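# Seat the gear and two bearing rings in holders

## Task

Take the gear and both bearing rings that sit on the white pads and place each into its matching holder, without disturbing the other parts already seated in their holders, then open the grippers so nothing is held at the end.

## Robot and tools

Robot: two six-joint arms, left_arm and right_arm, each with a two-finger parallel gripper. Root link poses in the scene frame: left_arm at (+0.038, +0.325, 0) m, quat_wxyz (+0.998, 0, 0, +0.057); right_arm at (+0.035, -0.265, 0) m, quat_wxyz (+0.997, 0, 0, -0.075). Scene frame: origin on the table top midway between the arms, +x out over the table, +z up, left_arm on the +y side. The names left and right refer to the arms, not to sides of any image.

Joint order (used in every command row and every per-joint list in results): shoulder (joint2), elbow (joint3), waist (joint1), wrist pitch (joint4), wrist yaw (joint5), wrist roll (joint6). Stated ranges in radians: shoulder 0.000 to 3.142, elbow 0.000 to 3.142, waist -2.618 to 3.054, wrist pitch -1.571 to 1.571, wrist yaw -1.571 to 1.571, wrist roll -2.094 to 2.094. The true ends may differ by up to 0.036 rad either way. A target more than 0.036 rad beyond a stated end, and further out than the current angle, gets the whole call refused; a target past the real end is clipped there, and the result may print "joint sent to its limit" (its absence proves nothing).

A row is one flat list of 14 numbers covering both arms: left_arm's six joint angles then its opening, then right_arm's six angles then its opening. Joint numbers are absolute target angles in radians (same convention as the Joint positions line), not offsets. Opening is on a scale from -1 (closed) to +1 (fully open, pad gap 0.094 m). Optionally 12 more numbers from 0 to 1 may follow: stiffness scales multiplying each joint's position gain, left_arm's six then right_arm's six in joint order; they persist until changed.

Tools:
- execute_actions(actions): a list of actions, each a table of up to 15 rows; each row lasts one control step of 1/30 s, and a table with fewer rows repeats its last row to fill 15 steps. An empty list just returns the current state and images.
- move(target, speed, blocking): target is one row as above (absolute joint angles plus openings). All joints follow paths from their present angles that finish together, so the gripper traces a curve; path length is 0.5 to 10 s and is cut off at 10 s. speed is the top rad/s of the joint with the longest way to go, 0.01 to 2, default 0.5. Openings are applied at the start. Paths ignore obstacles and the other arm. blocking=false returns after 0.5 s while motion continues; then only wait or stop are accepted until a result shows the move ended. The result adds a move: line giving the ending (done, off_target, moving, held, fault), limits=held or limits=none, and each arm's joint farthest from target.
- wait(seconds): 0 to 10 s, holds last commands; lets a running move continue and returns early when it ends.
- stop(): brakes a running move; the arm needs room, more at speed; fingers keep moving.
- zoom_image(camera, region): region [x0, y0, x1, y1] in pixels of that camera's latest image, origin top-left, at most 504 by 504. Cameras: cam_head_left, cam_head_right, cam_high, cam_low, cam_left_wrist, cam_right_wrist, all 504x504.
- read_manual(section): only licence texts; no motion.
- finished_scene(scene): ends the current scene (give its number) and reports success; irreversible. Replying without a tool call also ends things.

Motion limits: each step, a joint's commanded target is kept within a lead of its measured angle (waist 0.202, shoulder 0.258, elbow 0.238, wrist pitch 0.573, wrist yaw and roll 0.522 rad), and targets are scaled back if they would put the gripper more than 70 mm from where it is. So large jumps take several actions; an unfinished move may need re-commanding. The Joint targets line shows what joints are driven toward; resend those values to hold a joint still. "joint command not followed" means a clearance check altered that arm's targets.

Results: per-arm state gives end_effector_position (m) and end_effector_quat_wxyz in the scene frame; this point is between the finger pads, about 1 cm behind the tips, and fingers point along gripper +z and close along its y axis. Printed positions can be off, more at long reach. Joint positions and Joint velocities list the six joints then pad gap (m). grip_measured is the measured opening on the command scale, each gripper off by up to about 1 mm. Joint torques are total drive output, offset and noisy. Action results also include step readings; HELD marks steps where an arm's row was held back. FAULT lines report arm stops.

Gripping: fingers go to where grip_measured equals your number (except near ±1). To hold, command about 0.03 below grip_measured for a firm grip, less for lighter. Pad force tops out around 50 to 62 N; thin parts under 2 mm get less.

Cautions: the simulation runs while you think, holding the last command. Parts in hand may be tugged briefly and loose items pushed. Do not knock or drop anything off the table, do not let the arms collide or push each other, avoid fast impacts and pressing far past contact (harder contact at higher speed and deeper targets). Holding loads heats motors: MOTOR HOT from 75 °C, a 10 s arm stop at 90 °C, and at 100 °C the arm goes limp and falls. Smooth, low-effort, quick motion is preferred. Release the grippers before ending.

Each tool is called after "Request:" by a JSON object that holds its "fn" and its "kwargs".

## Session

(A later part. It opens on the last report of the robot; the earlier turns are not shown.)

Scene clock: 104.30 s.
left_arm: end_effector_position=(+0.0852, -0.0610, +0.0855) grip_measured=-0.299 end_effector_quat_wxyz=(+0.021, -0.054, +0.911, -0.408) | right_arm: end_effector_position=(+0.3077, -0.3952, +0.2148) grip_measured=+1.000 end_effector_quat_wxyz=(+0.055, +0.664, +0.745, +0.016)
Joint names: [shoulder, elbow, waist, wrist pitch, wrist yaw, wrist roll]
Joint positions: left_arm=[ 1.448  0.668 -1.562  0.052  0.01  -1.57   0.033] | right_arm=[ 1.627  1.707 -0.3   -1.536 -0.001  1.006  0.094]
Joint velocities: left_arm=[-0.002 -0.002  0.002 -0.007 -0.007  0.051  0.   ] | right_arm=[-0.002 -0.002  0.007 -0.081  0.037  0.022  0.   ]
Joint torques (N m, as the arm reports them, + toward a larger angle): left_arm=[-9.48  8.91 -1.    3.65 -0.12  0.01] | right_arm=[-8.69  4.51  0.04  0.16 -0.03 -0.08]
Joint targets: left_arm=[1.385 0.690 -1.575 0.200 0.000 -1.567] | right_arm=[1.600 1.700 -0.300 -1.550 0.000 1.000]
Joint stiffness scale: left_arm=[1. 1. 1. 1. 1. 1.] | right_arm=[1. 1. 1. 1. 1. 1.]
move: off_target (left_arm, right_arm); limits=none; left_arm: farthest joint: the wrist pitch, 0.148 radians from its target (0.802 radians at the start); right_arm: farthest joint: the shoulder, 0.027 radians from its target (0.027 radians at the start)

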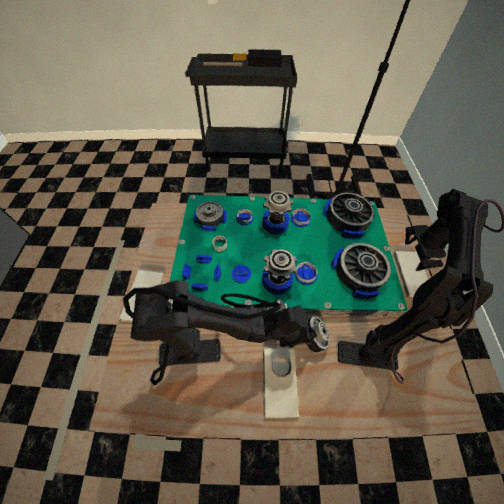

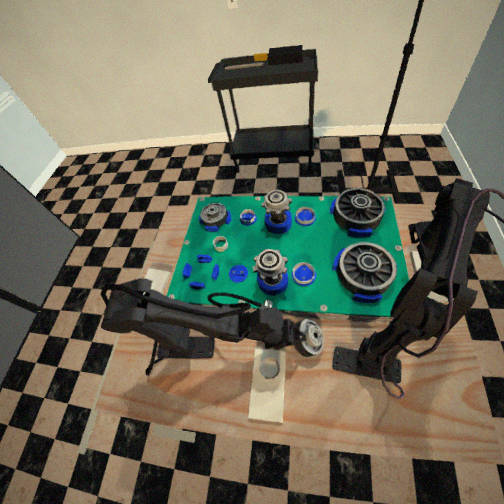

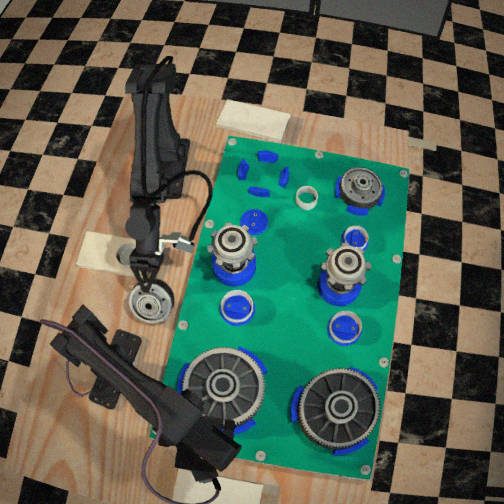

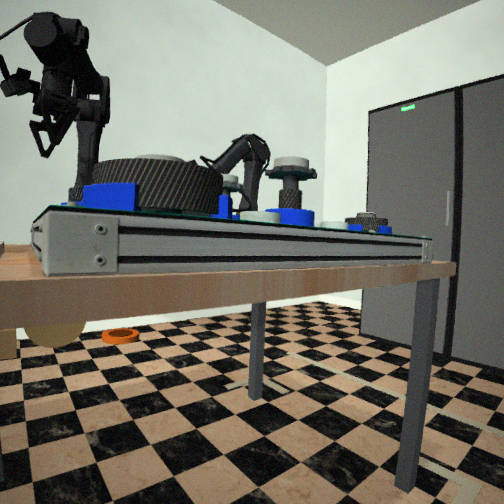

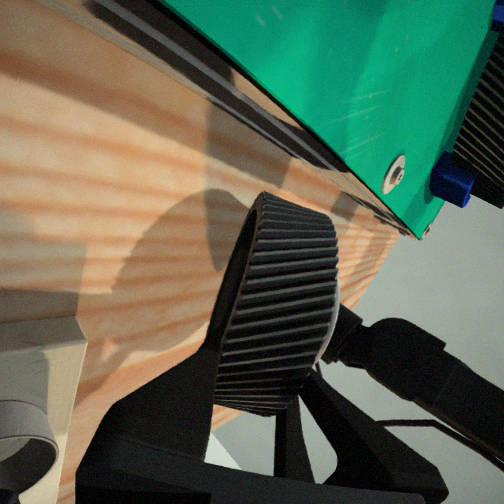

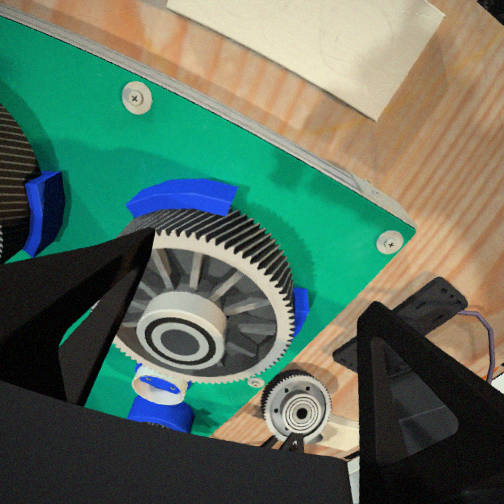

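Request:
{"fn": "move", "kwargs": {"target": [1.44,0.53,-1.53,0.5,0,-1.567,-0.42,1.6,1.7,-0.3,-1.55,0,1.0,1], "speed": 0.2}}

Scene clock: 108.07 s.
left_arm: end_effector_position=(+0.0879, -0.0583, +0.0769) grip_measured=-0.299 end_effector_quat_wxyz=(+0.019, -0.055, +0.883, -0.466) | right_arm: end_effector_position=(+0.3077, -0.3952, +0.2148) grip_measured=+1.000 end_effector_quat_wxyz=(+0.055, +0.664, +0.745, +0.016)
Joint names: [shoulder, elbow, waist, wrist pitch, wrist yaw, wrist roll]
Joint positions: left_arm=[ 1.457  0.511 -1.545  0.346  0.03  -1.572  0.033] | right_arm=[ 1.627  1.707 -0.3   -1.536 -0.001  1.006  0.094]
Joint velocities: left_arm=[ 0.012 -0.022 -0.002  0.051  0.051 -0.037  0.   ] | right_arm=[-0.002 -0.012  0.017  0.007 -0.051  0.007  0.   ]
Joint torques (N m, as the arm reports them, + toward a larger angle): left_arm=[-5.82  8.2   1.27  3.82 -0.28  0.03] | right_arm=[-8.66  4.43  0.02  0.16 -0.02 -0.09]
Joint targets: left_arm=[1.440 0.530 -1.530 0.500 0.000 -1.567] | right_arm=[1.600 1.700 -0.300 -1.550 -0.000 1.000]
Joint stiffness scale: left_arm=[1. 1. 1. 1. 1. 1.] | right_arm=[1. 1. 1. 1. 1. 1.]
move: off_target (left_arm, right_arm); limits=none; left_arm: farthest joint: the wrist pitch, 0.154 radians from its target (0.448 radians at the start); right_arm: farthest joint: the shoulder, 0.027 radians from its target (0.027 radians at the start)

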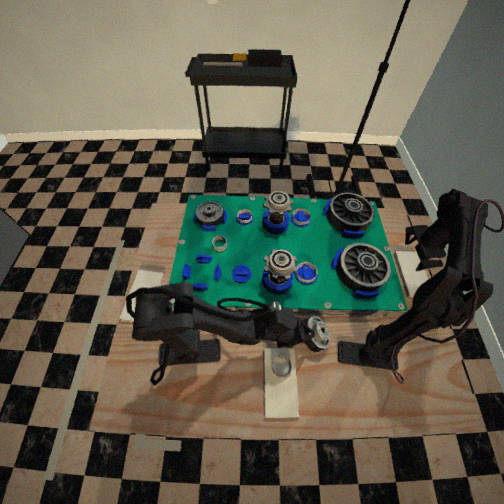

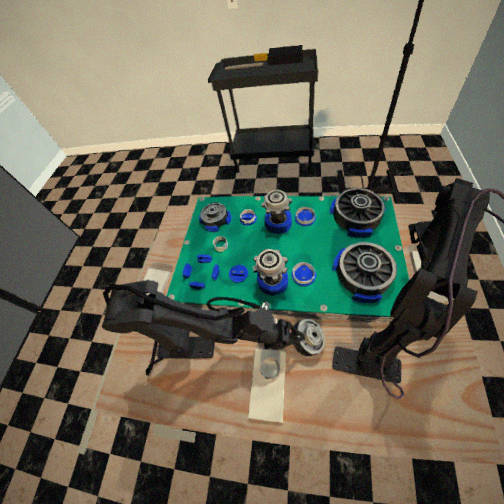

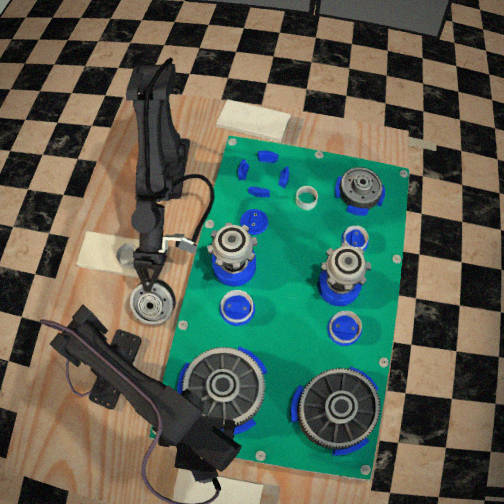

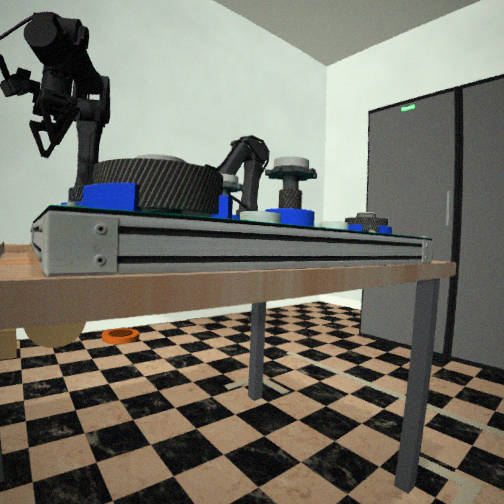

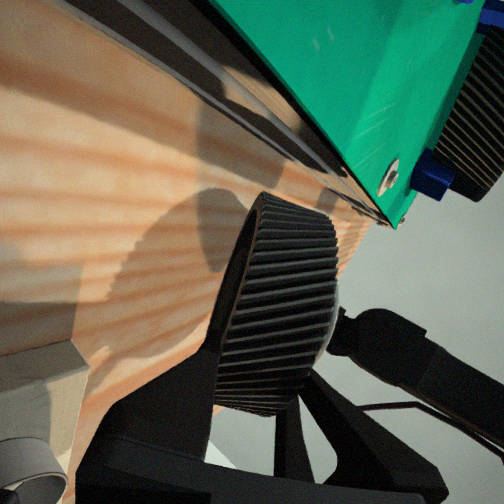

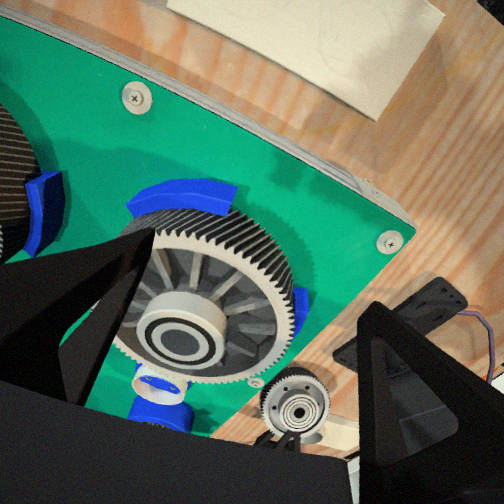

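Request:
{"fn": "execute_actions", "kwargs": {"actions": [[[1.44,0.53,-1.53,0.5,0,-1.567,-0.32,1.6,1.7,-0.3,-1.55,0,1.0,1],[1.44,0.53,-1.53,0.5,0,-1.567,-0.30,1.6,1.7,-0.3,-1.55,0,1.0,1],[1.44,0.53,-1.53,0.5,0,-1.567,-0.28,1.6,1.7,-0.3,-1.55,0,1.0,1],[1.44,0.53,-1.53,0.5,0,-1.567,-0.26,1.6,1.7,-0.3,-1.55,0,1.0,1],[1.44,0.53,-1.53,0.5,0,-1.567,-0.24,1.6,1.7,-0.3,-1.55,0,1.0,1],[1.44,0.53,-1.53,0.5,0,-1.567,-0.22,1.6,1.7,-0.3,-1.55,0,1.0,1],[1.44,0.53,-1.53,0.5,0,-1.567,-0.20,1.6,1.7,-0.3,-1.55,0,1.0,1],[1.44,0.53,-1.53,0.5,0,-1.567,-0.18,1.6,1.7,-0.3,-1.55,0,1.0,1],[1.44,0.53,-1.53,0.5,0,-1.567,-0.16,1.6,1.7,-0.3,-1.55,0,1.0,1],[1.44,0.53,-1.53,0.5,0,-1.567,-0.14,1.6,1.7,-0.3,-1.55,0,1.0,1],[1.44,0.53,-1.53,0.5,0,-1.567,-0.12,1.6,1.7,-0.3,-1.55,0,1.0,1],[1.44,0.53,-1.53,0.5,0,-1.567,-0.10,1.6,1.7,-0.3,-1.55,0,1.0,1],[1.44,0.53,-1.53,0.5,0,-1.567,-0.08,1.6,1.7,-0.3,-1.55,0,1.0,1],[1.44,0.53,-1.53,0.5,0,-1.567,-0.06,1.6,1.7,-0.3,-1.55,0,1.0,1],[1.44,0.53,-1.53,0.5,0,-1.567,-0.04,1.6,1.7,-0.3,-1.55,0,1.0,1]],[[1.44,0.53,-1.53,0.49,0,-1.567,-0.02,1.6,1.7,-0.3,-1.55,0,1.0,1],[1.44,0.53,-1.53,0.49,0,-1.567,0.0,1.6,1.7,-0.3,-1.55,0,1.0,1],[1.44,0.53,-1.53,0.48,0,-1.567,0.02,1.6,1.7,-0.3,-1.55,0,1.0,1],[1.44,0.53,-1.53,0.48,0,-1.567,0.04,1.6,1.7,-0.3,-1.55,0,1.0,1],[1.44,0.53,-1.53,0.47,0,-1.567,0.06,1.6,1.7,-0.3,-1.55,0,1.0,1],[1.44,0.53,-1.53,0.47,0,-1.567,0.08,1.6,1.7,-0.3,-1.55,0,1.0,1],[1.44,0.53,-1.53,0.46,0,-1.567,0.10,1.6,1.7,-0.3,-1.55,0,1.0,1]]]}}

Scene clock: 110.90 s.
left_arm: end_effector_position=(+0.0937, -0.0577, +0.0771) grip_measured=+0.100 end_effector_quat_wxyz=(+0.029, -0.062, +0.882, -0.466) | right_arm: end_effector_position=(+0.3077, -0.3952, +0.2148) grip_measured=+1.000 end_effector_quat_wxyz=(+0.055, +0.664, +0.745, +0.016)
Joint names: [shoulder, elbow, waist, wrist pitch, wrist yaw, wrist roll]
Joint positions: left_arm=[ 1.457  0.511 -1.539  0.347  0.011 -1.572  0.052] | right_arm=[ 1.627  1.707 -0.3   -1.536 -0.001  1.006  0.094]
Joint velocities: left_arm=[-0.012  0.017  0.022  0.037 -0.022  0.022 -0.002] | right_arm=[-0.002  0.007  0.017  0.007 -0.007  0.051  0.   ]
Joint torques (N m, as the arm reports them, + toward a larger angle): left_arm=[-5.78  8.3   0.77  3.34 -0.14  0.01] | right_arm=[-8.65  4.48  0.04  0.15 -0.03 -0.08]
Joint targets: left_arm=[1.440 0.530 -1.530 0.460 -0.000 -1.567] | right_arm=[1.600 1.700 -0.300 -1.550 0.000 1.000]
Joint stiffness scale: left_arm=[1. 1. 1. 1. 1. 1.] | right_arm=[1. 1. 1. 1. 1. 1.]
Step readings (joint positions; steps 1 to 15: 1st action; 16 to 30: 2nd action):
0: left_arm=[1.457 0.511 -1.545 0.346 0.030 -1.572] | right_arm=[1.627 1.707 -0.300 -1.536 -0.001 1.006]
1: left_arm=[1.457 0.511 -1.545 0.346 0.030 -1.572] | right_arm=[1.627 1.707 -0.300 -1.536 -0.001 1.006]
2: left_arm=[1.457 0.511 -1.545 0.346 0.030 -1.572] | right_arm=[1.627 1.707 -0.300 -1.536 -0.001 1.006]
4: left_arm=[1.457 0.511 -1.545 0.346 0.029 -1.572] | right_arm=[1.627 1.707 -0.300 -1.536 -0.001 1.006]
8: left_arm=[1.457 0.511 -1.541 0.354 0.021 -1.572] | right_arm=[1.627 1.707 -0.300 -1.536 -0.001 1.006]
15: left_arm=[1.457 0.511 -1.539 0.358 0.014 -1.572] | right_arm=[1.627 1.707 -0.300 -1.536 -0.001 1.006]
16: left_arm=[1.457 0.511 -1.539 0.359 0.013 -1.572] | right_arm=[1.627 1.707 -0.300 -1.536 -0.001 1.006]
17: left_arm=[1.457 0.511 -1.539 0.359 0.013 -1.572] | right_arm=[1.627 1.707 -0.300 -1.536 -0.001 1.006]
19: left_arm=[1.457 0.511 -1.539 0.359 0.012 -1.572] | right_arm=[1.627 1.707 -0.300 -1.536 -0.001 1.006]
23: left_arm=[1.457 0.511 -1.539 0.356 0.011 -1.572] | right_arm=[1.627 1.707 -0.300 -1.536 -0.001 1.006]
30: Joint positions above

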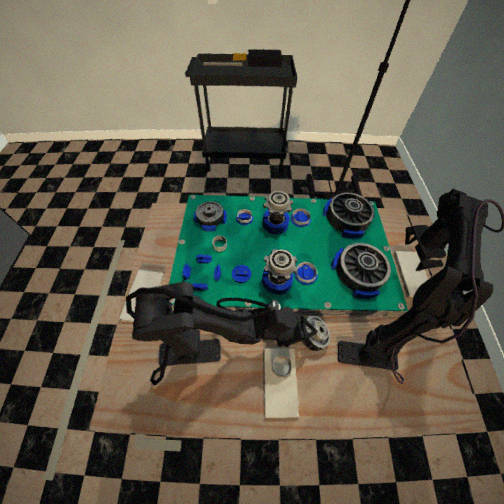

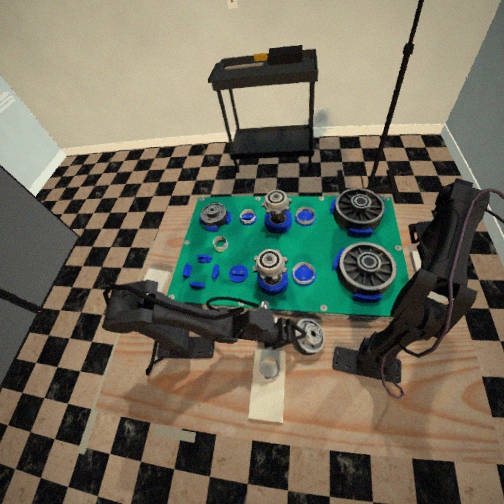

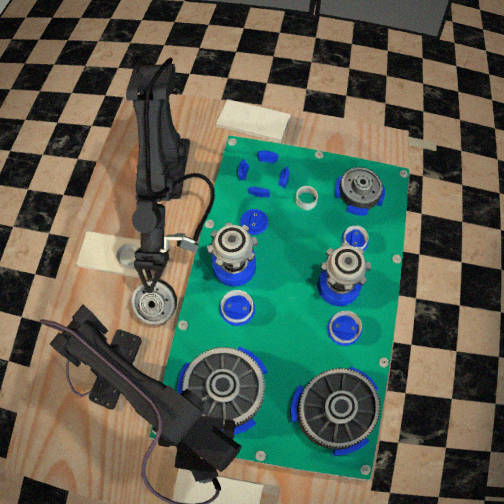

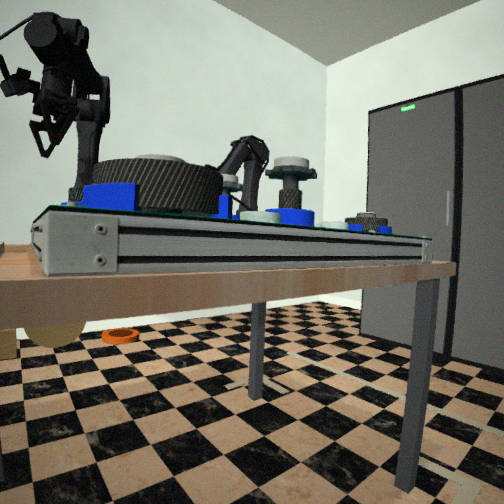

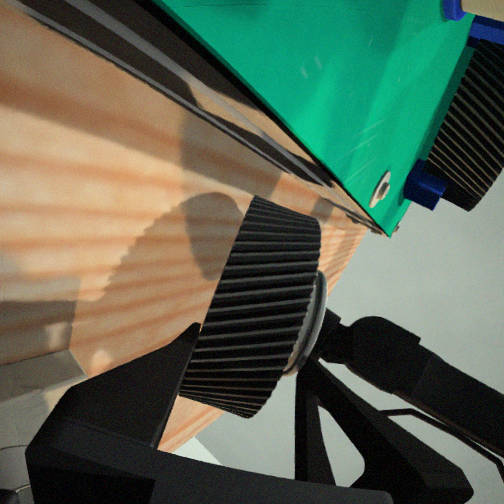

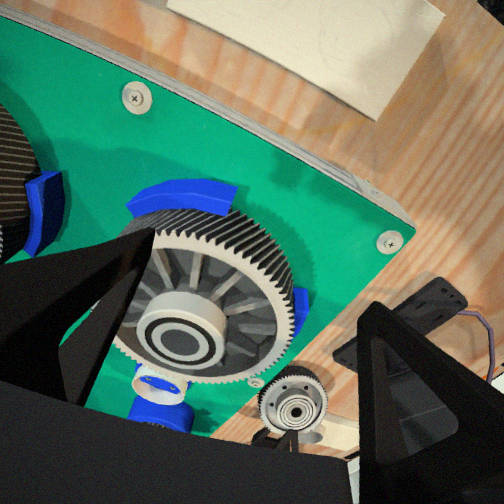

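Request:
{"fn": "execute_actions", "kwargs": {"actions": [[[1.455,0.53,-1.53,0.46,0,-1.567,0.12,1.6,1.7,-0.3,-1.55,0,1.0,1],[1.46,0.53,-1.53,0.46,0,-1.567,0.13,1.6,1.7,-0.3,-1.55,0,1.0,1],[1.463,0.53,-1.53,0.46,0,-1.567,0.14,1.6,1.7,-0.3,-1.55,0,1.0,1],[1.466,0.53,-1.53,0.46,0,-1.567,0.15,1.6,1.7,-0.3,-1.55,0,1.0,1],[1.469,0.53,-1.53,0.46,0,-1.567,0.16,1.6,1.7,-0.3,-1.55,0,1.0,1],[1.472,0.53,-1.53,0.46,0,-1.567,0.17,1.6,1.7,-0.3,-1.55,0,1.0,1],[1.475,0.53,-1.53,0.46,0,-1.567,0.18,1.6,1.7,-0.3,-1.55,0,1.0,1],[1.478,0.53,-1.53,0.46,0,-1.567,0.19,1.6,1.7,-0.3,-1.55,0,1.0,1],[1.481,0.53,-1.53,0.46,0,-1.567,0.2,1.6,1.7,-0.3,-1.55,0,1.0,1],[1.484,0.53,-1.53,0.46,0,-1.567,0.2,1.6,1.7,-0.3,-1.55,0,1.0,1],[1.487,0.53,-1.53,0.46,0,-1.567,0.2,1.6,1.7,-0.3,-1.55,0,1.0,1],[1.49,0.53,-1.53,0.46,0,-1.567,0.2,1.6,1.7,-0.3,-1.55,0,1.0,1],[1.493,0.53,-1.53,0.46,0,-1.567,0.2,1.6,1.7,-0.3,-1.55,0,1.0,1],[1.496,0.53,-1.53,0.46,0,-1.567,0.2,1.6,1.7,-0.3,-1.55,0,1.0,1],[1.499,0.53,-1.53,0.46,0,-1.567,0.2,1.6,1.7,-0.3,-1.55,0,1.0,1]],[[1.502,0.53,-1.53,0.46,0,-1.567,0.2,1.6,1.7,-0.3,-1.55,0,1.0,1],[1.505,0.53,-1.53,0.46,0,-1.567,0.2,1.6,1.7,-0.3,-1.55,0,1.0,1],[1.508,0.53,-1.53,0.46,0,-1.567,0.2,1.6,1.7,-0.3,-1.55,0,1.0,1],[1.511,0.53,-1.53,0.46,0,-1.567,0.2,1.6,1.7,-0.3,-1.55,0,1.0,1],[1.514,0.53,-1.53,0.46,0,-1.567,0.2,1.6,1.7,-0.3,-1.55,0,1.0,1],[1.517,0.53,-1.53,0.46,0,-1.567,0.2,1.6,1.7,-0.3,-1.55,0,1.0,1],[1.52,0.53,-1.53,0.46,0,-1.567,0.2,1.6,1.7,-0.3,-1.55,0,1.0,1],[1.523,0.53,-1.53,0.46,0,-1.567,0.2,1.6,1.7,-0.3,-1.55,0,1.0,1],[1.526,0.53,-1.53,0.46,0,-1.567,0.2,1.6,1.7,-0.3,-1.55,0,1.0,1],[1.529,0.53,-1.53,0.46,0,-1.567,0.2,1.6,1.7,-0.3,-1.55,0,1.0,1],[1.532,0.53,-1.53,0.46,0,-1.567,0.2,1.6,1.7,-0.3,-1.55,0,1.0,1]]]}}

Scene clock: 113.10 s.
left_arm: end_effector_position=(+0.0942, -0.0616, +0.0611) grip_measured=+0.202 end_effector_quat_wxyz=(+0.028, -0.063, +0.887, -0.458) | right_arm: end_effector_position=(+0.3077, -0.3952, +0.2148) grip_measured=+1.000 end_effector_quat_wxyz=(+0.055, +0.664, +0.745, +0.016)
Joint names: [shoulder, elbow, waist, wrist pitch, wrist yaw, wrist roll]
Joint positions: left_arm=[ 1.53   0.511 -1.539  0.401  0.011 -1.572  0.056] | right_arm=[ 1.627  1.707 -0.3   -1.536 -0.001  1.006  0.094]
Joint velocities: left_arm=[-0.002  0.017 -0.002 -0.007 -0.051  0.037 -0.   ] | right_arm=[-0.002 -0.017 -0.002  0.007 -0.051 -0.022  0.   ]
Joint torques (N m, as the arm reports them, + toward a larger angle): left_arm=[-4.71  7.85  0.74  2.65 -0.14  0.01] | right_arm=[-8.64  4.46  0.04  0.16 -0.03 -0.08]
Joint targets: left_arm=[1.532 0.530 -1.530 0.460 0.000 -1.567] | right_arm=[1.600 1.700 -0.300 -1.550 0.000 1.000]
Joint stiffness scale: left_arm=[1. 1. 1. 1. 1. 1.] | right_arm=[1. 1. 1. 1. 1. 1.]
Step readings (joint positions; steps 1 to 15: 1st action; 16 to 30: 2nd action):
0: left_arm=[1.457 0.511 -1.539 0.347 0.011 -1.572] | right_arm=[1.627 1.707 -0.300 -1.536 -0.001 1.006]
1: left_arm=[1.458 0.511 -1.539 0.347 0.011 -1.572] | right_arm=[1.627 1.707 -0.300 -1.536 -0.001 1.006]
2: left_arm=[1.462 0.511 -1.539 0.347 0.011 -1.572] | right_arm=[1.627 1.707 -0.300 -1.536 -0.001 1.006]
4: left_arm=[1.471 0.511 -1.539 0.346 0.011 -1.572] | right_arm=[1.627 1.707 -0.300 -1.536 -0.001 1.006]
8: left_arm=[1.485 0.511 -1.539 0.346 0.011 -1.572] | right_arm=[1.627 1.707 -0.300 -1.536 -0.001 1.006]
15: left_arm=[1.500 0.511 -1.539 0.356 0.011 -1.572] | right_arm=[1.627 1.707 -0.300 -1.536 -0.001 1.006]
16: left_arm=[1.502 0.511 -1.539 0.359 0.011 -1.572] | right_arm=[1.627 1.707 -0.300 -1.536 -0.001 1.006]
17: left_arm=[1.504 0.511 -1.539 0.363 0.011 -1.572] | right_arm=[1.627 1.707 -0.300 -1.536 -0.001 1.006]
19: left_arm=[1.509 0.511 -1.539 0.370 0.011 -1.572] | right_arm=[1.627 1.707 -0.300 -1.536 -0.001 1.006]
23: left_arm=[1.518 0.511 -1.539 0.384 0.011 -1.572] | right_arm=[1.627 1.707 -0.300 -1.536 -0.001 1.006]
30: Joint positions above

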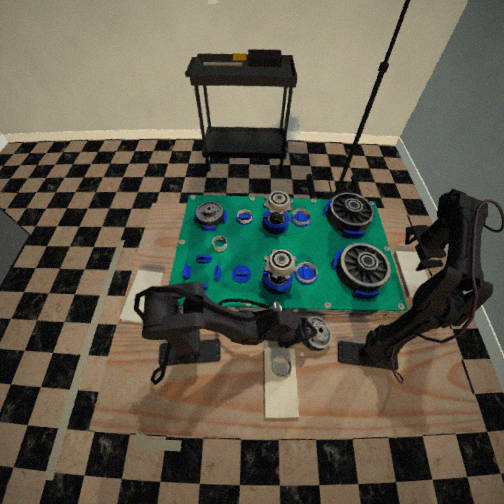

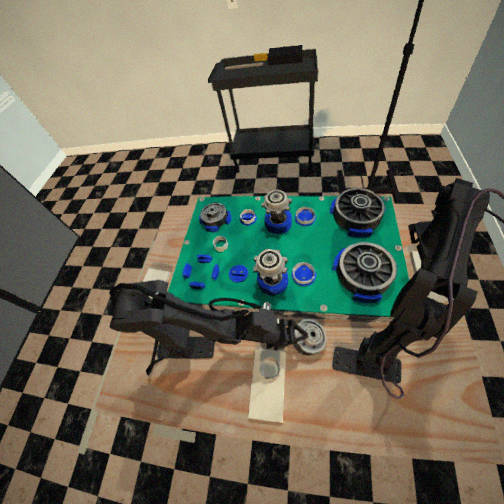

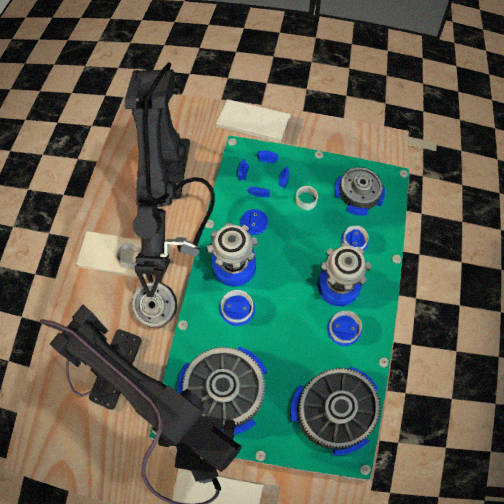

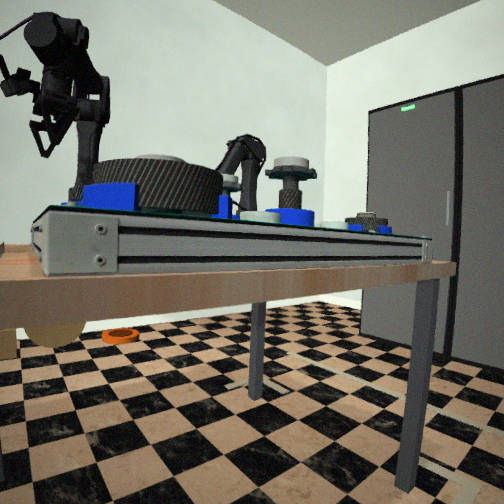

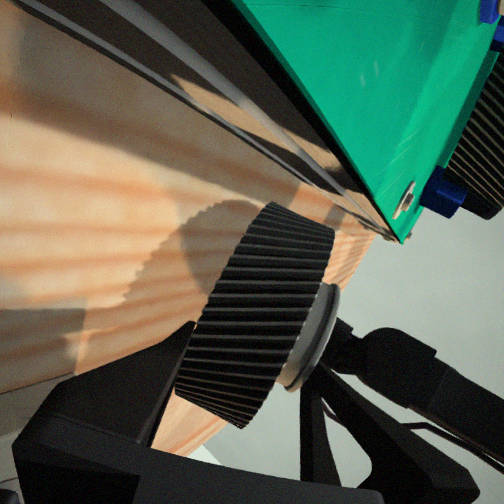

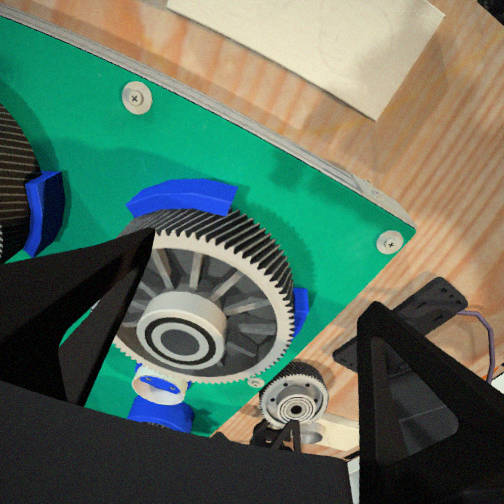

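Request:
{"fn": "execute_actions", "kwargs": {"actions": [[[1.532,0.53,-1.53,0.46,0,-1.567,0.22,1.6,1.7,-0.3,-1.55,0,1.0,1],[1.532,0.53,-1.53,0.46,0,-1.567,0.24,1.6,1.7,-0.3,-1.55,0,1.0,1],[1.532,0.53,-1.53,0.46,0,-1.567,0.26,1.6,1.7,-0.3,-1.55,0,1.0,1],[1.532,0.53,-1.53,0.46,0,-1.567,0.28,1.6,1.7,-0.3,-1.55,0,1.0,1],[1.532,0.53,-1.53,0.46,0,-1.567,0.30,1.6,1.7,-0.3,-1.55,0,1.0,1],[1.532,0.53,-1.53,0.46,0,-1.567,0.32,1.6,1.7,-0.3,-1.55,0,1.0,1],[1.532,0.53,-1.53,0.46,0,-1.567,0.34,1.6,1.7,-0.3,-1.55,0,1.0,1],[1.532,0.53,-1.53,0.46,0,-1.567,0.36,1.6,1.7,-0.3,-1.55,0,1.0,1],[1.532,0.53,-1.53,0.46,0,-1.567,0.38,1.6,1.7,-0.3,-1.55,0,1.0,1],[1.532,0.53,-1.53,0.46,0,-1.567,0.40,1.6,1.7,-0.3,-1.55,0,1.0,1],[1.532,0.53,-1.53,0.46,0,-1.567,0.42,1.6,1.7,-0.3,-1.55,0,1.0,1],[1.532,0.53,-1.53,0.46,0,-1.567,0.44,1.6,1.7,-0.3,-1.55,0,1.0,1],[1.532,0.53,-1.53,0.46,0,-1.567,0.46,1.6,1.7,-0.3,-1.55,0,1.0,1],[1.532,0.53,-1.53,0.46,0,-1.567,0.48,1.6,1.7,-0.3,-1.55,0,1.0,1],[1.532,0.53,-1.53,0.46,0,-1.567,0.50,1.6,1.7,-0.3,-1.55,0,1.0,1]],[[1.532,0.53,-1.53,0.46,0,-1.567,0.52,1.6,1.7,-0.3,-1.55,0,1.0,1],[1.532,0.53,-1.53,0.46,0,-1.567,0.54,1.6,1.7,-0.3,-1.55,0,1.0,1],[1.532,0.53,-1.53,0.46,0,-1.567,0.56,1.6,1.7,-0.3,-1.55,0,1.0,1],[1.532,0.53,-1.53,0.46,0,-1.567,0.58,1.6,1.7,-0.3,-1.55,0,1.0,1],[1.532,0.53,-1.53,0.46,0,-1.567,0.60,1.6,1.7,-0.3,-1.55,0,1.0,1],[1.532,0.53,-1.53,0.46,0,-1.567,0.62,1.6,1.7,-0.3,-1.55,0,1.0,1],[1.532,0.53,-1.53,0.46,0,-1.567,0.64,1.6,1.7,-0.3,-1.55,0,1.0,1],[1.532,0.53,-1.53,0.46,0,-1.567,0.66,1.6,1.7,-0.3,-1.55,0,1.0,1]]]}}

Scene clock: 115.57 s.
left_arm: end_effector_position=(+0.0938, -0.0611, +0.0567) grip_measured=+0.659 end_effector_quat_wxyz=(+0.028, -0.060, +0.889, -0.452) | right_arm: end_effector_position=(+0.3077, -0.3952, +0.2148) grip_measured=+1.000 end_effector_quat_wxyz=(+0.055, +0.664, +0.745, +0.016)
Joint names: [shoulder, elbow, waist, wrist pitch, wrist yaw, wrist roll]
Joint positions: left_arm=[ 1.542  0.511 -1.539  0.402  0.014 -1.565  0.078] | right_arm=[ 1.627  1.707 -0.3   -1.536 -0.001  1.006  0.094]
Joint velocities: left_arm=[-0.002  0.007 -0.037 -0.007 -0.007  0.022 -0.001] | right_arm=[-0.017  0.002 -0.032 -0.037 -0.081 -0.037  0.   ]
Joint torques (N m, as the arm reports them, + toward a larger angle): left_arm=[-5.69  7.91  0.76  2.66 -0.14 -0.05] | right_arm=[-8.61  4.45  0.02  0.16 -0.03 -0.08]
Joint targets: left_arm=[1.532 0.530 -1.530 0.460 0.000 -1.567] | right_arm=[1.600 1.700 -0.300 -1.550 0.000 1.000]
Joint stiffness scale: left_arm=[1. 1. 1. 1. 1. 1.] | right_arm=[1. 1. 1. 1. 1. 1.]
Step readings (joint positions; steps 1 to 15: 1st action; 16 to 30: 2nd action):
0: left_arm=[1.530 0.511 -1.539 0.401 0.011 -1.572] | right_arm=[1.627 1.707 -0.300 -1.536 -0.001 1.006]
1: left_arm=[1.530 0.511 -1.539 0.401 0.011 -1.572] | right_arm=[1.627 1.707 -0.300 -1.536 -0.001 1.006]
2: left_arm=[1.532 0.511 -1.539 0.399 0.011 -1.572] | right_arm=[1.627 1.707 -0.300 -1.536 -0.001 1.006]
4: left_arm=[1.539 0.511 -1.539 0.392 0.011 -1.572] | right_arm=[1.627 1.707 -0.300 -1.536 -0.001 1.006]
8: left_arm=[1.542 0.511 -1.539 0.379 0.012 -1.569] | right_arm=[1.627 1.707 -0.300 -1.536 -0.001 1.006]
15: left_arm=[1.542 0.511 -1.539 0.375 0.014 -1.562] | right_arm=[1.627 1.707 -0.300 -1.536 -0.001 1.006]
16: left_arm=[1.542 0.511 -1.539 0.374 0.015 -1.561] | right_arm=[1.627 1.707 -0.300 -1.536 -0.001 1.006]
17: left_arm=[1.542 0.511 -1.539 0.371 0.015 -1.560] | right_arm=[1.627 1.707 -0.300 -1.536 -0.001 1.006]
19: left_arm=[1.542 0.511 -1.540 0.367 0.017 -1.560] | right_arm=[1.627 1.707 -0.300 -1.536 -0.001 1.006]
23: left_arm=[1.542 0.511 -1.539 0.400 0.014 -1.564] | right_arm=[1.627 1.707 -0.300 -1.536 -0.001 1.006]
30: Joint positions above

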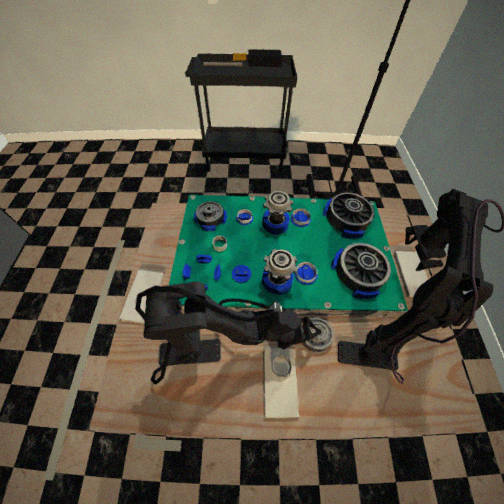

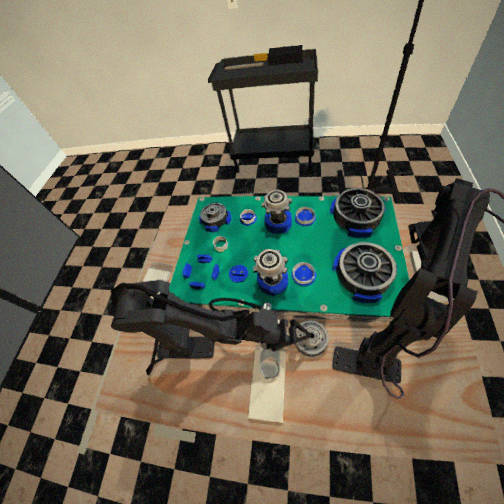

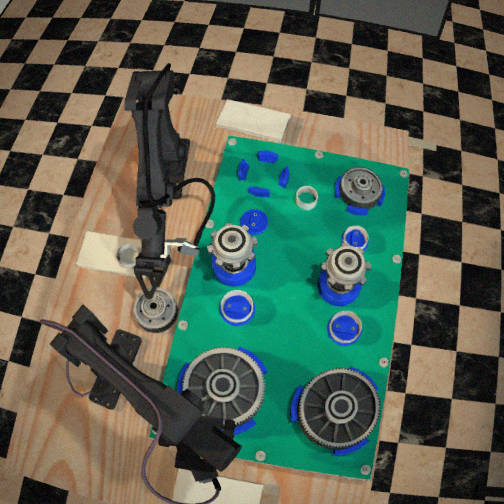

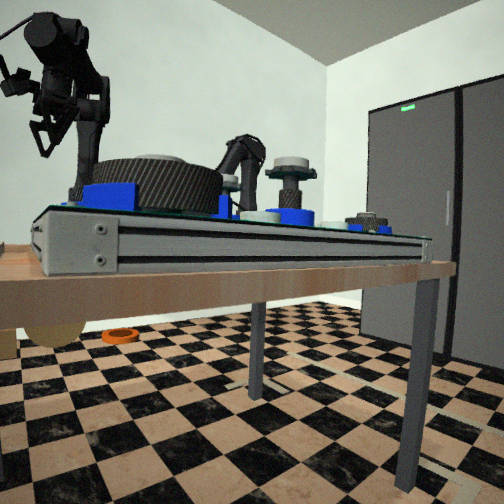

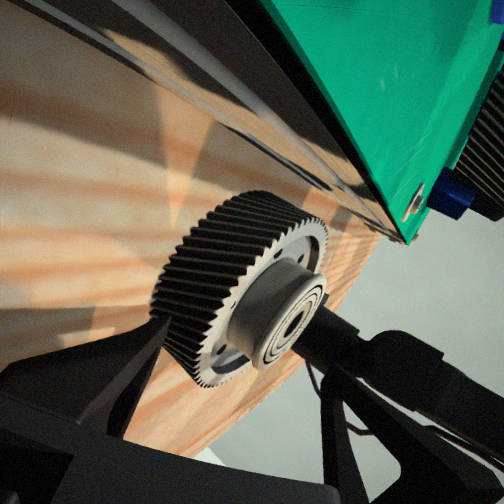

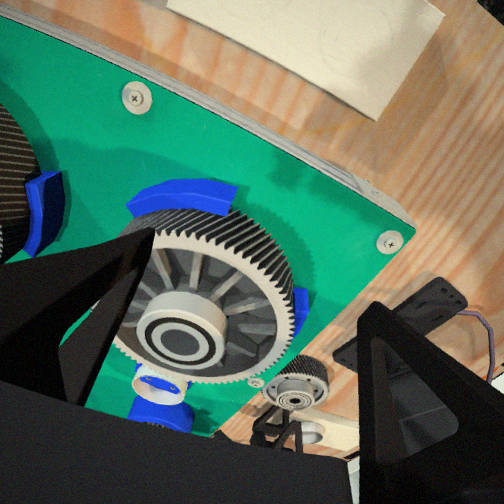

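Request:
{"fn": "move", "kwargs": {"target": [1.29,0.72,-1.53,-0.18,0,-1.567,1,1.6,1.7,-0.3,-1.55,0,1.0,1], "speed": 0.6}}

Request:
{"fn": "move", "kwargs": {"target": [2.24,2.215,-1.53,-1.515,0,-1.567,1,1.6,1.7,-0.3,-1.55,0,1.0,1], "speed": 0.9}}

Scene clock: 118.40 s.
left_arm: end_effector_position=(+0.0897, -0.0321, +0.1031) grip_measured=+1.000 end_effector_quat_wxyz=(+0.023, -0.063, +0.922, -0.380) | right_arm: end_effector_position=(+0.3077, -0.3952, +0.2148) grip_measured=+1.000 end_effector_quat_wxyz=(+0.055, +0.664, +0.745, +0.016)
Joint names: [shoulder, elbow, waist, wrist pitch, wrist yaw, wrist roll]
Joint positions: left_arm=[ 1.312  0.689 -1.539 -0.166  0.013 -1.566  0.094] | right_arm=[ 1.627  1.707 -0.3   -1.536 -0.001  1.006  0.094]
Joint velocities: left_arm=[ 0.017 -0.012 -0.007 -0.066 -0.051 -0.022  0.   ] | right_arm=[ 0.002  0.022 -0.002 -0.051 -0.037 -0.007  0.   ]
Joint torques (N m, as the arm reports them, + toward a larger angle): left_arm=[-5.67 10.07  0.7   1.59 -0.13 -0.03] | right_arm=[-8.65  4.49  0.03  0.16 -0.03 -0.08]
Joint targets: left_arm=[1.290 0.720 -1.530 -0.180 0.000 -1.567] | right_arm=[1.600 1.700 -0.300 -1.550 -0.000 1.000]
Joint stiffness scale: left_arm=[1. 1. 1. 1. 1. 1.] | right_arm=[1. 1. 1. 1. 1. 1.]
move: off_target (left_arm, right_arm); limits=none; left_arm: farthest joint: the elbow, 0.031 radians from its target (0.209 radians at the start); right_arm: farthest joint: the shoulder, 0.027 radians from its target (0.027 radians at the start)

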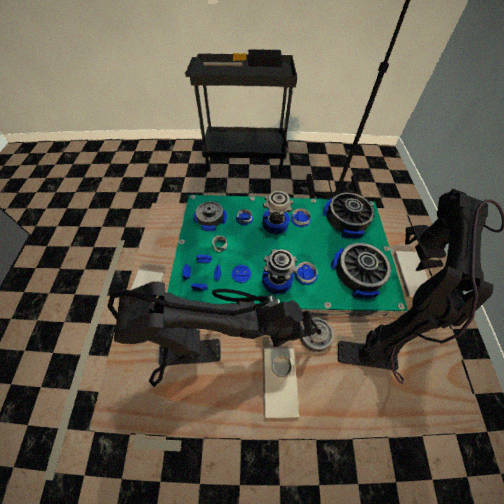

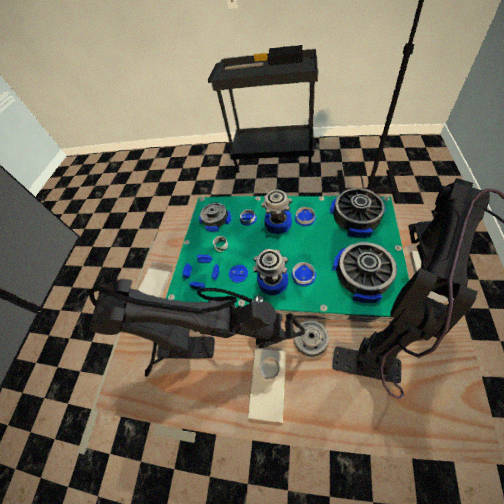

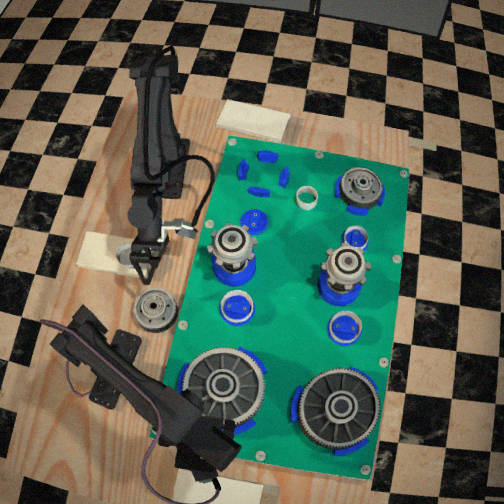

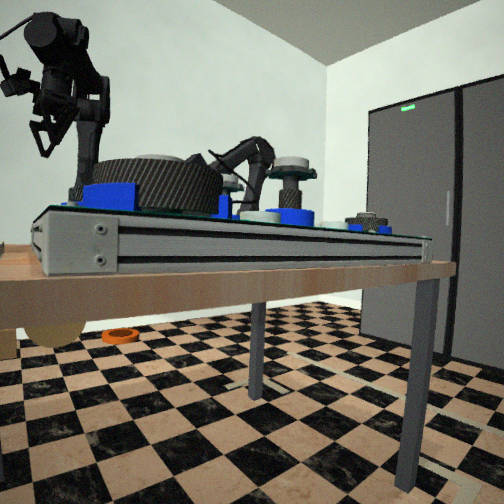

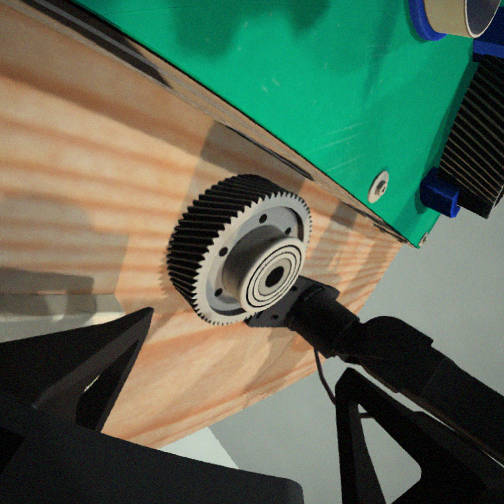

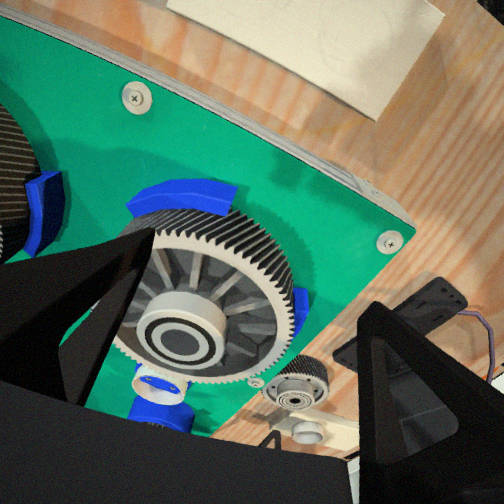

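Scene clock: 121.00 s.
left_arm: end_effector_position=(+0.1006, -0.1057, +0.1227) grip_measured=+1.000 end_effector_quat_wxyz=(-0.006, -0.071, +0.997, -0.009) | right_arm: end_effector_position=(+0.3077, -0.3952, +0.2148) grip_measured=+1.000 end_effector_quat_wxyz=(+0.055, +0.664, +0.745, +0.016)
Joint names: [shoulder, elbow, waist, wrist pitch, wrist yaw, wrist roll]
Joint positions: left_arm=[ 2.24   2.18  -1.539 -1.495  0.013 -1.566  0.094] | right_arm=[ 1.627  1.707 -0.3   -1.536 -0.001  1.006  0.094]
Joint velocities: left_arm=[-0.012 -0.017  0.002  0.066  0.066  0.037  0.   ] | right_arm=[-0.007 -0.012 -0.002  0.066  0.037  0.037  0.   ]
Joint torques (N m, as the arm reports them, + toward a larger angle): left_arm=[-10.18   9.55   0.69   0.11  -0.14  -0.04] | right_arm=[-8.65  4.47  0.04  0.17 -0.03 -0.08]
Joint targets: left_arm=[2.240 2.215 -1.530 -1.515 0.000 -1.567] | right_arm=[1.600 1.700 -0.300 -1.550 -0.000 1.000]
Joint stiffness scale: left_arm=[1. 1. 1. 1. 1. 1.] | right_arm=[1. 1. 1. 1. 1. 1.]
move: off_target (left_arm, right_arm); limits=none; left_arm: farthest joint: the elbow, 0.035 radians from its target (1.526 radians at the start); right_arm: farthest joint: the shoulder, 0.027 radians from its target (0.027 radians at the start)

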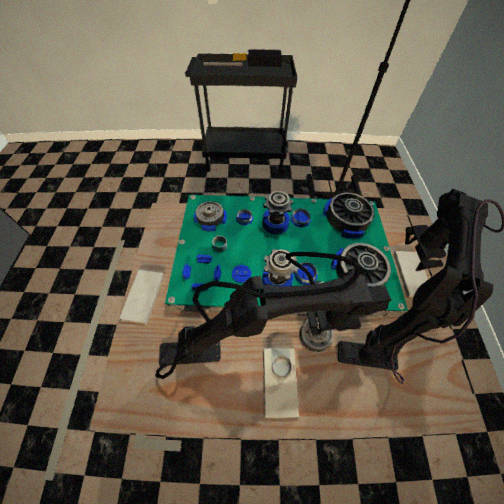

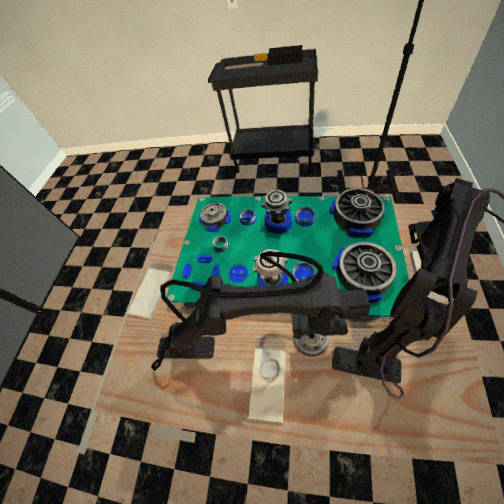

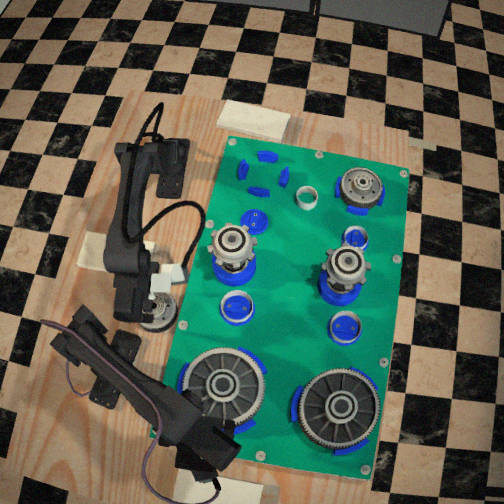

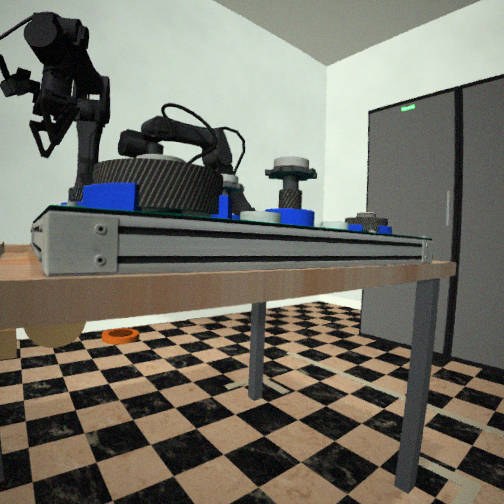

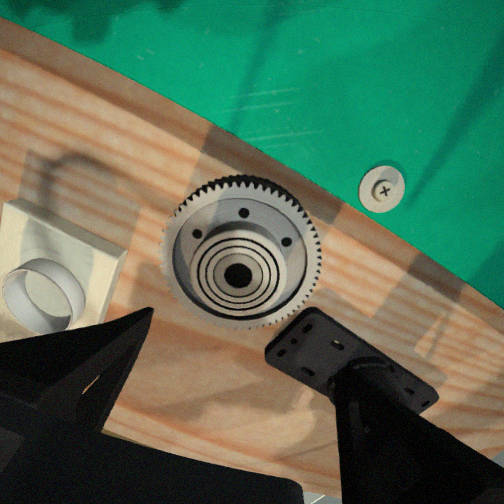

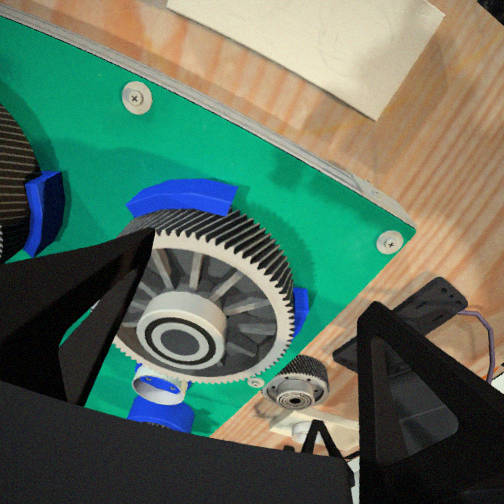

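Request:
{"fn": "move", "kwargs": {"target": [2.156,1.844,-1.53,-1.23,0,-1.567,0.62,1.6,1.7,-0.3,-1.55,0,1.0,1], "speed": 0.4}}

Scene clock: 123.33 s.
left_arm: end_effector_position=(+0.0989, -0.0943, +0.0623) grip_measured=+0.622 end_effector_quat_wxyz=(-0.007, -0.071, +0.997, -0.001) | right_arm: end_effector_position=(+0.3077, -0.3952, +0.2148) grip_measured=+1.000 end_effector_quat_wxyz=(+0.055, +0.664, +0.745, +0.016)
Joint names: [shoulder, elbow, waist, wrist pitch, wrist yaw, wrist roll]
Joint positions: left_arm=[ 2.189  1.857 -1.539 -1.239  0.013 -1.566  0.076] | right_arm=[ 1.627  1.707 -0.3   -1.536 -0.001  1.006  0.094]
Joint velocities: left_arm=[-0.012  0.007  0.017  0.007  0.007  0.037 -0.001] | right_arm=[-0.007 -0.017 -0.012  0.022  0.022 -0.095  0.   ]
Joint torques (N m, as the arm reports them, + toward a larger angle): left_arm=[-12.36   5.32   0.71   0.44  -0.13  -0.05] | right_arm=[-8.59  4.5   0.04  0.17 -0.03 -0.09]
Joint targets: left_arm=[2.156 1.844 -1.530 -1.230 -0.000 -1.567] | right_arm=[1.600 1.700 -0.300 -1.550 0.000 1.000]
Joint stiffness scale: left_arm=[1. 1. 1. 1. 1. 1.] | right_arm=[1. 1. 1. 1. 1. 1.]
move: off_target (left_arm, right_arm); limits=none; left_arm: farthest joint: the shoulder, 0.033 radians from its target (0.084 radians at the start); right_arm: farthest joint: the shoulder, 0.027 radians from its target (0.027 radians at the start)

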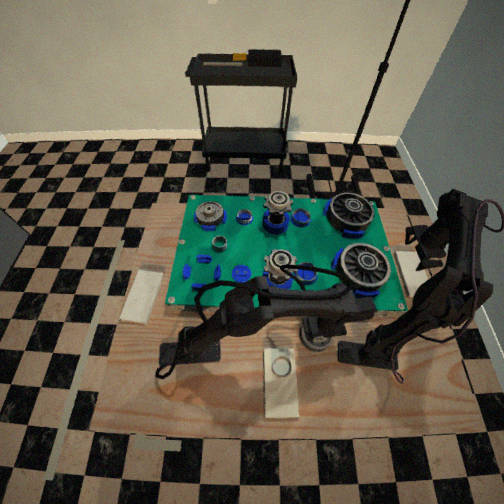

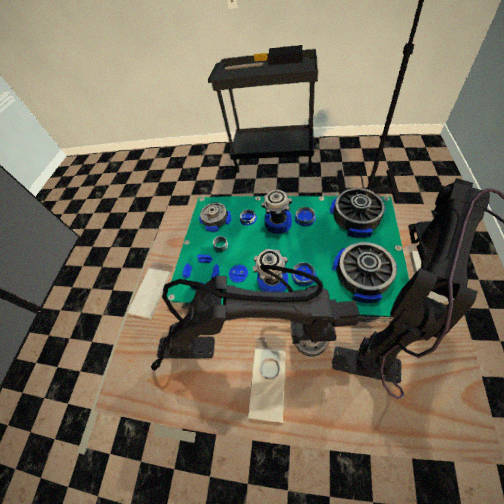

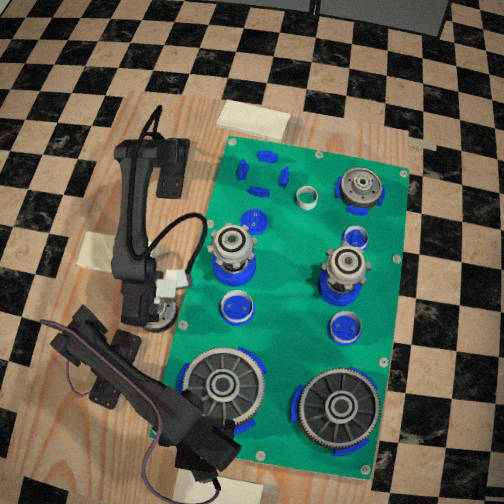

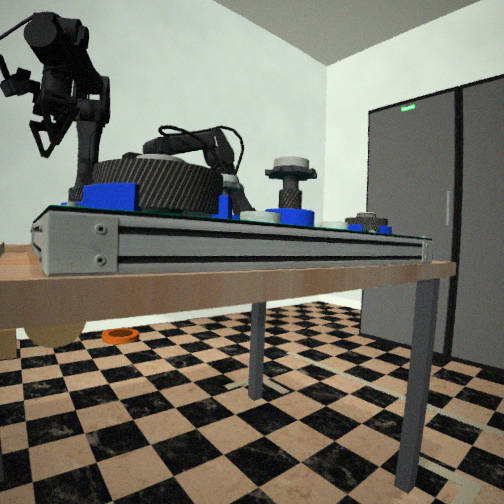

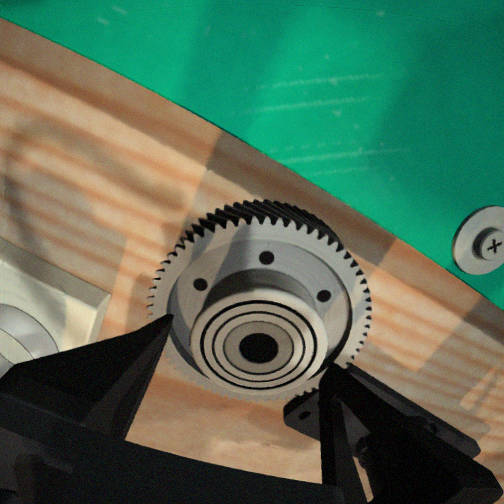

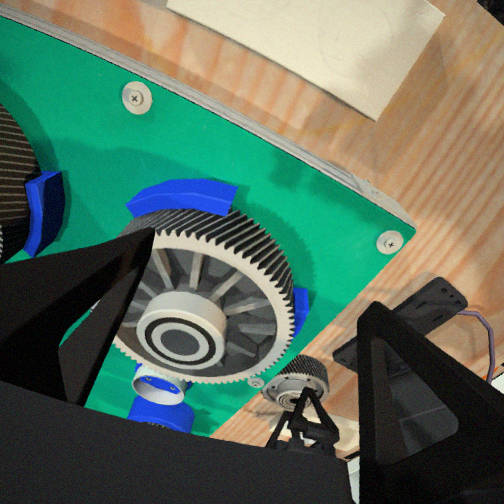

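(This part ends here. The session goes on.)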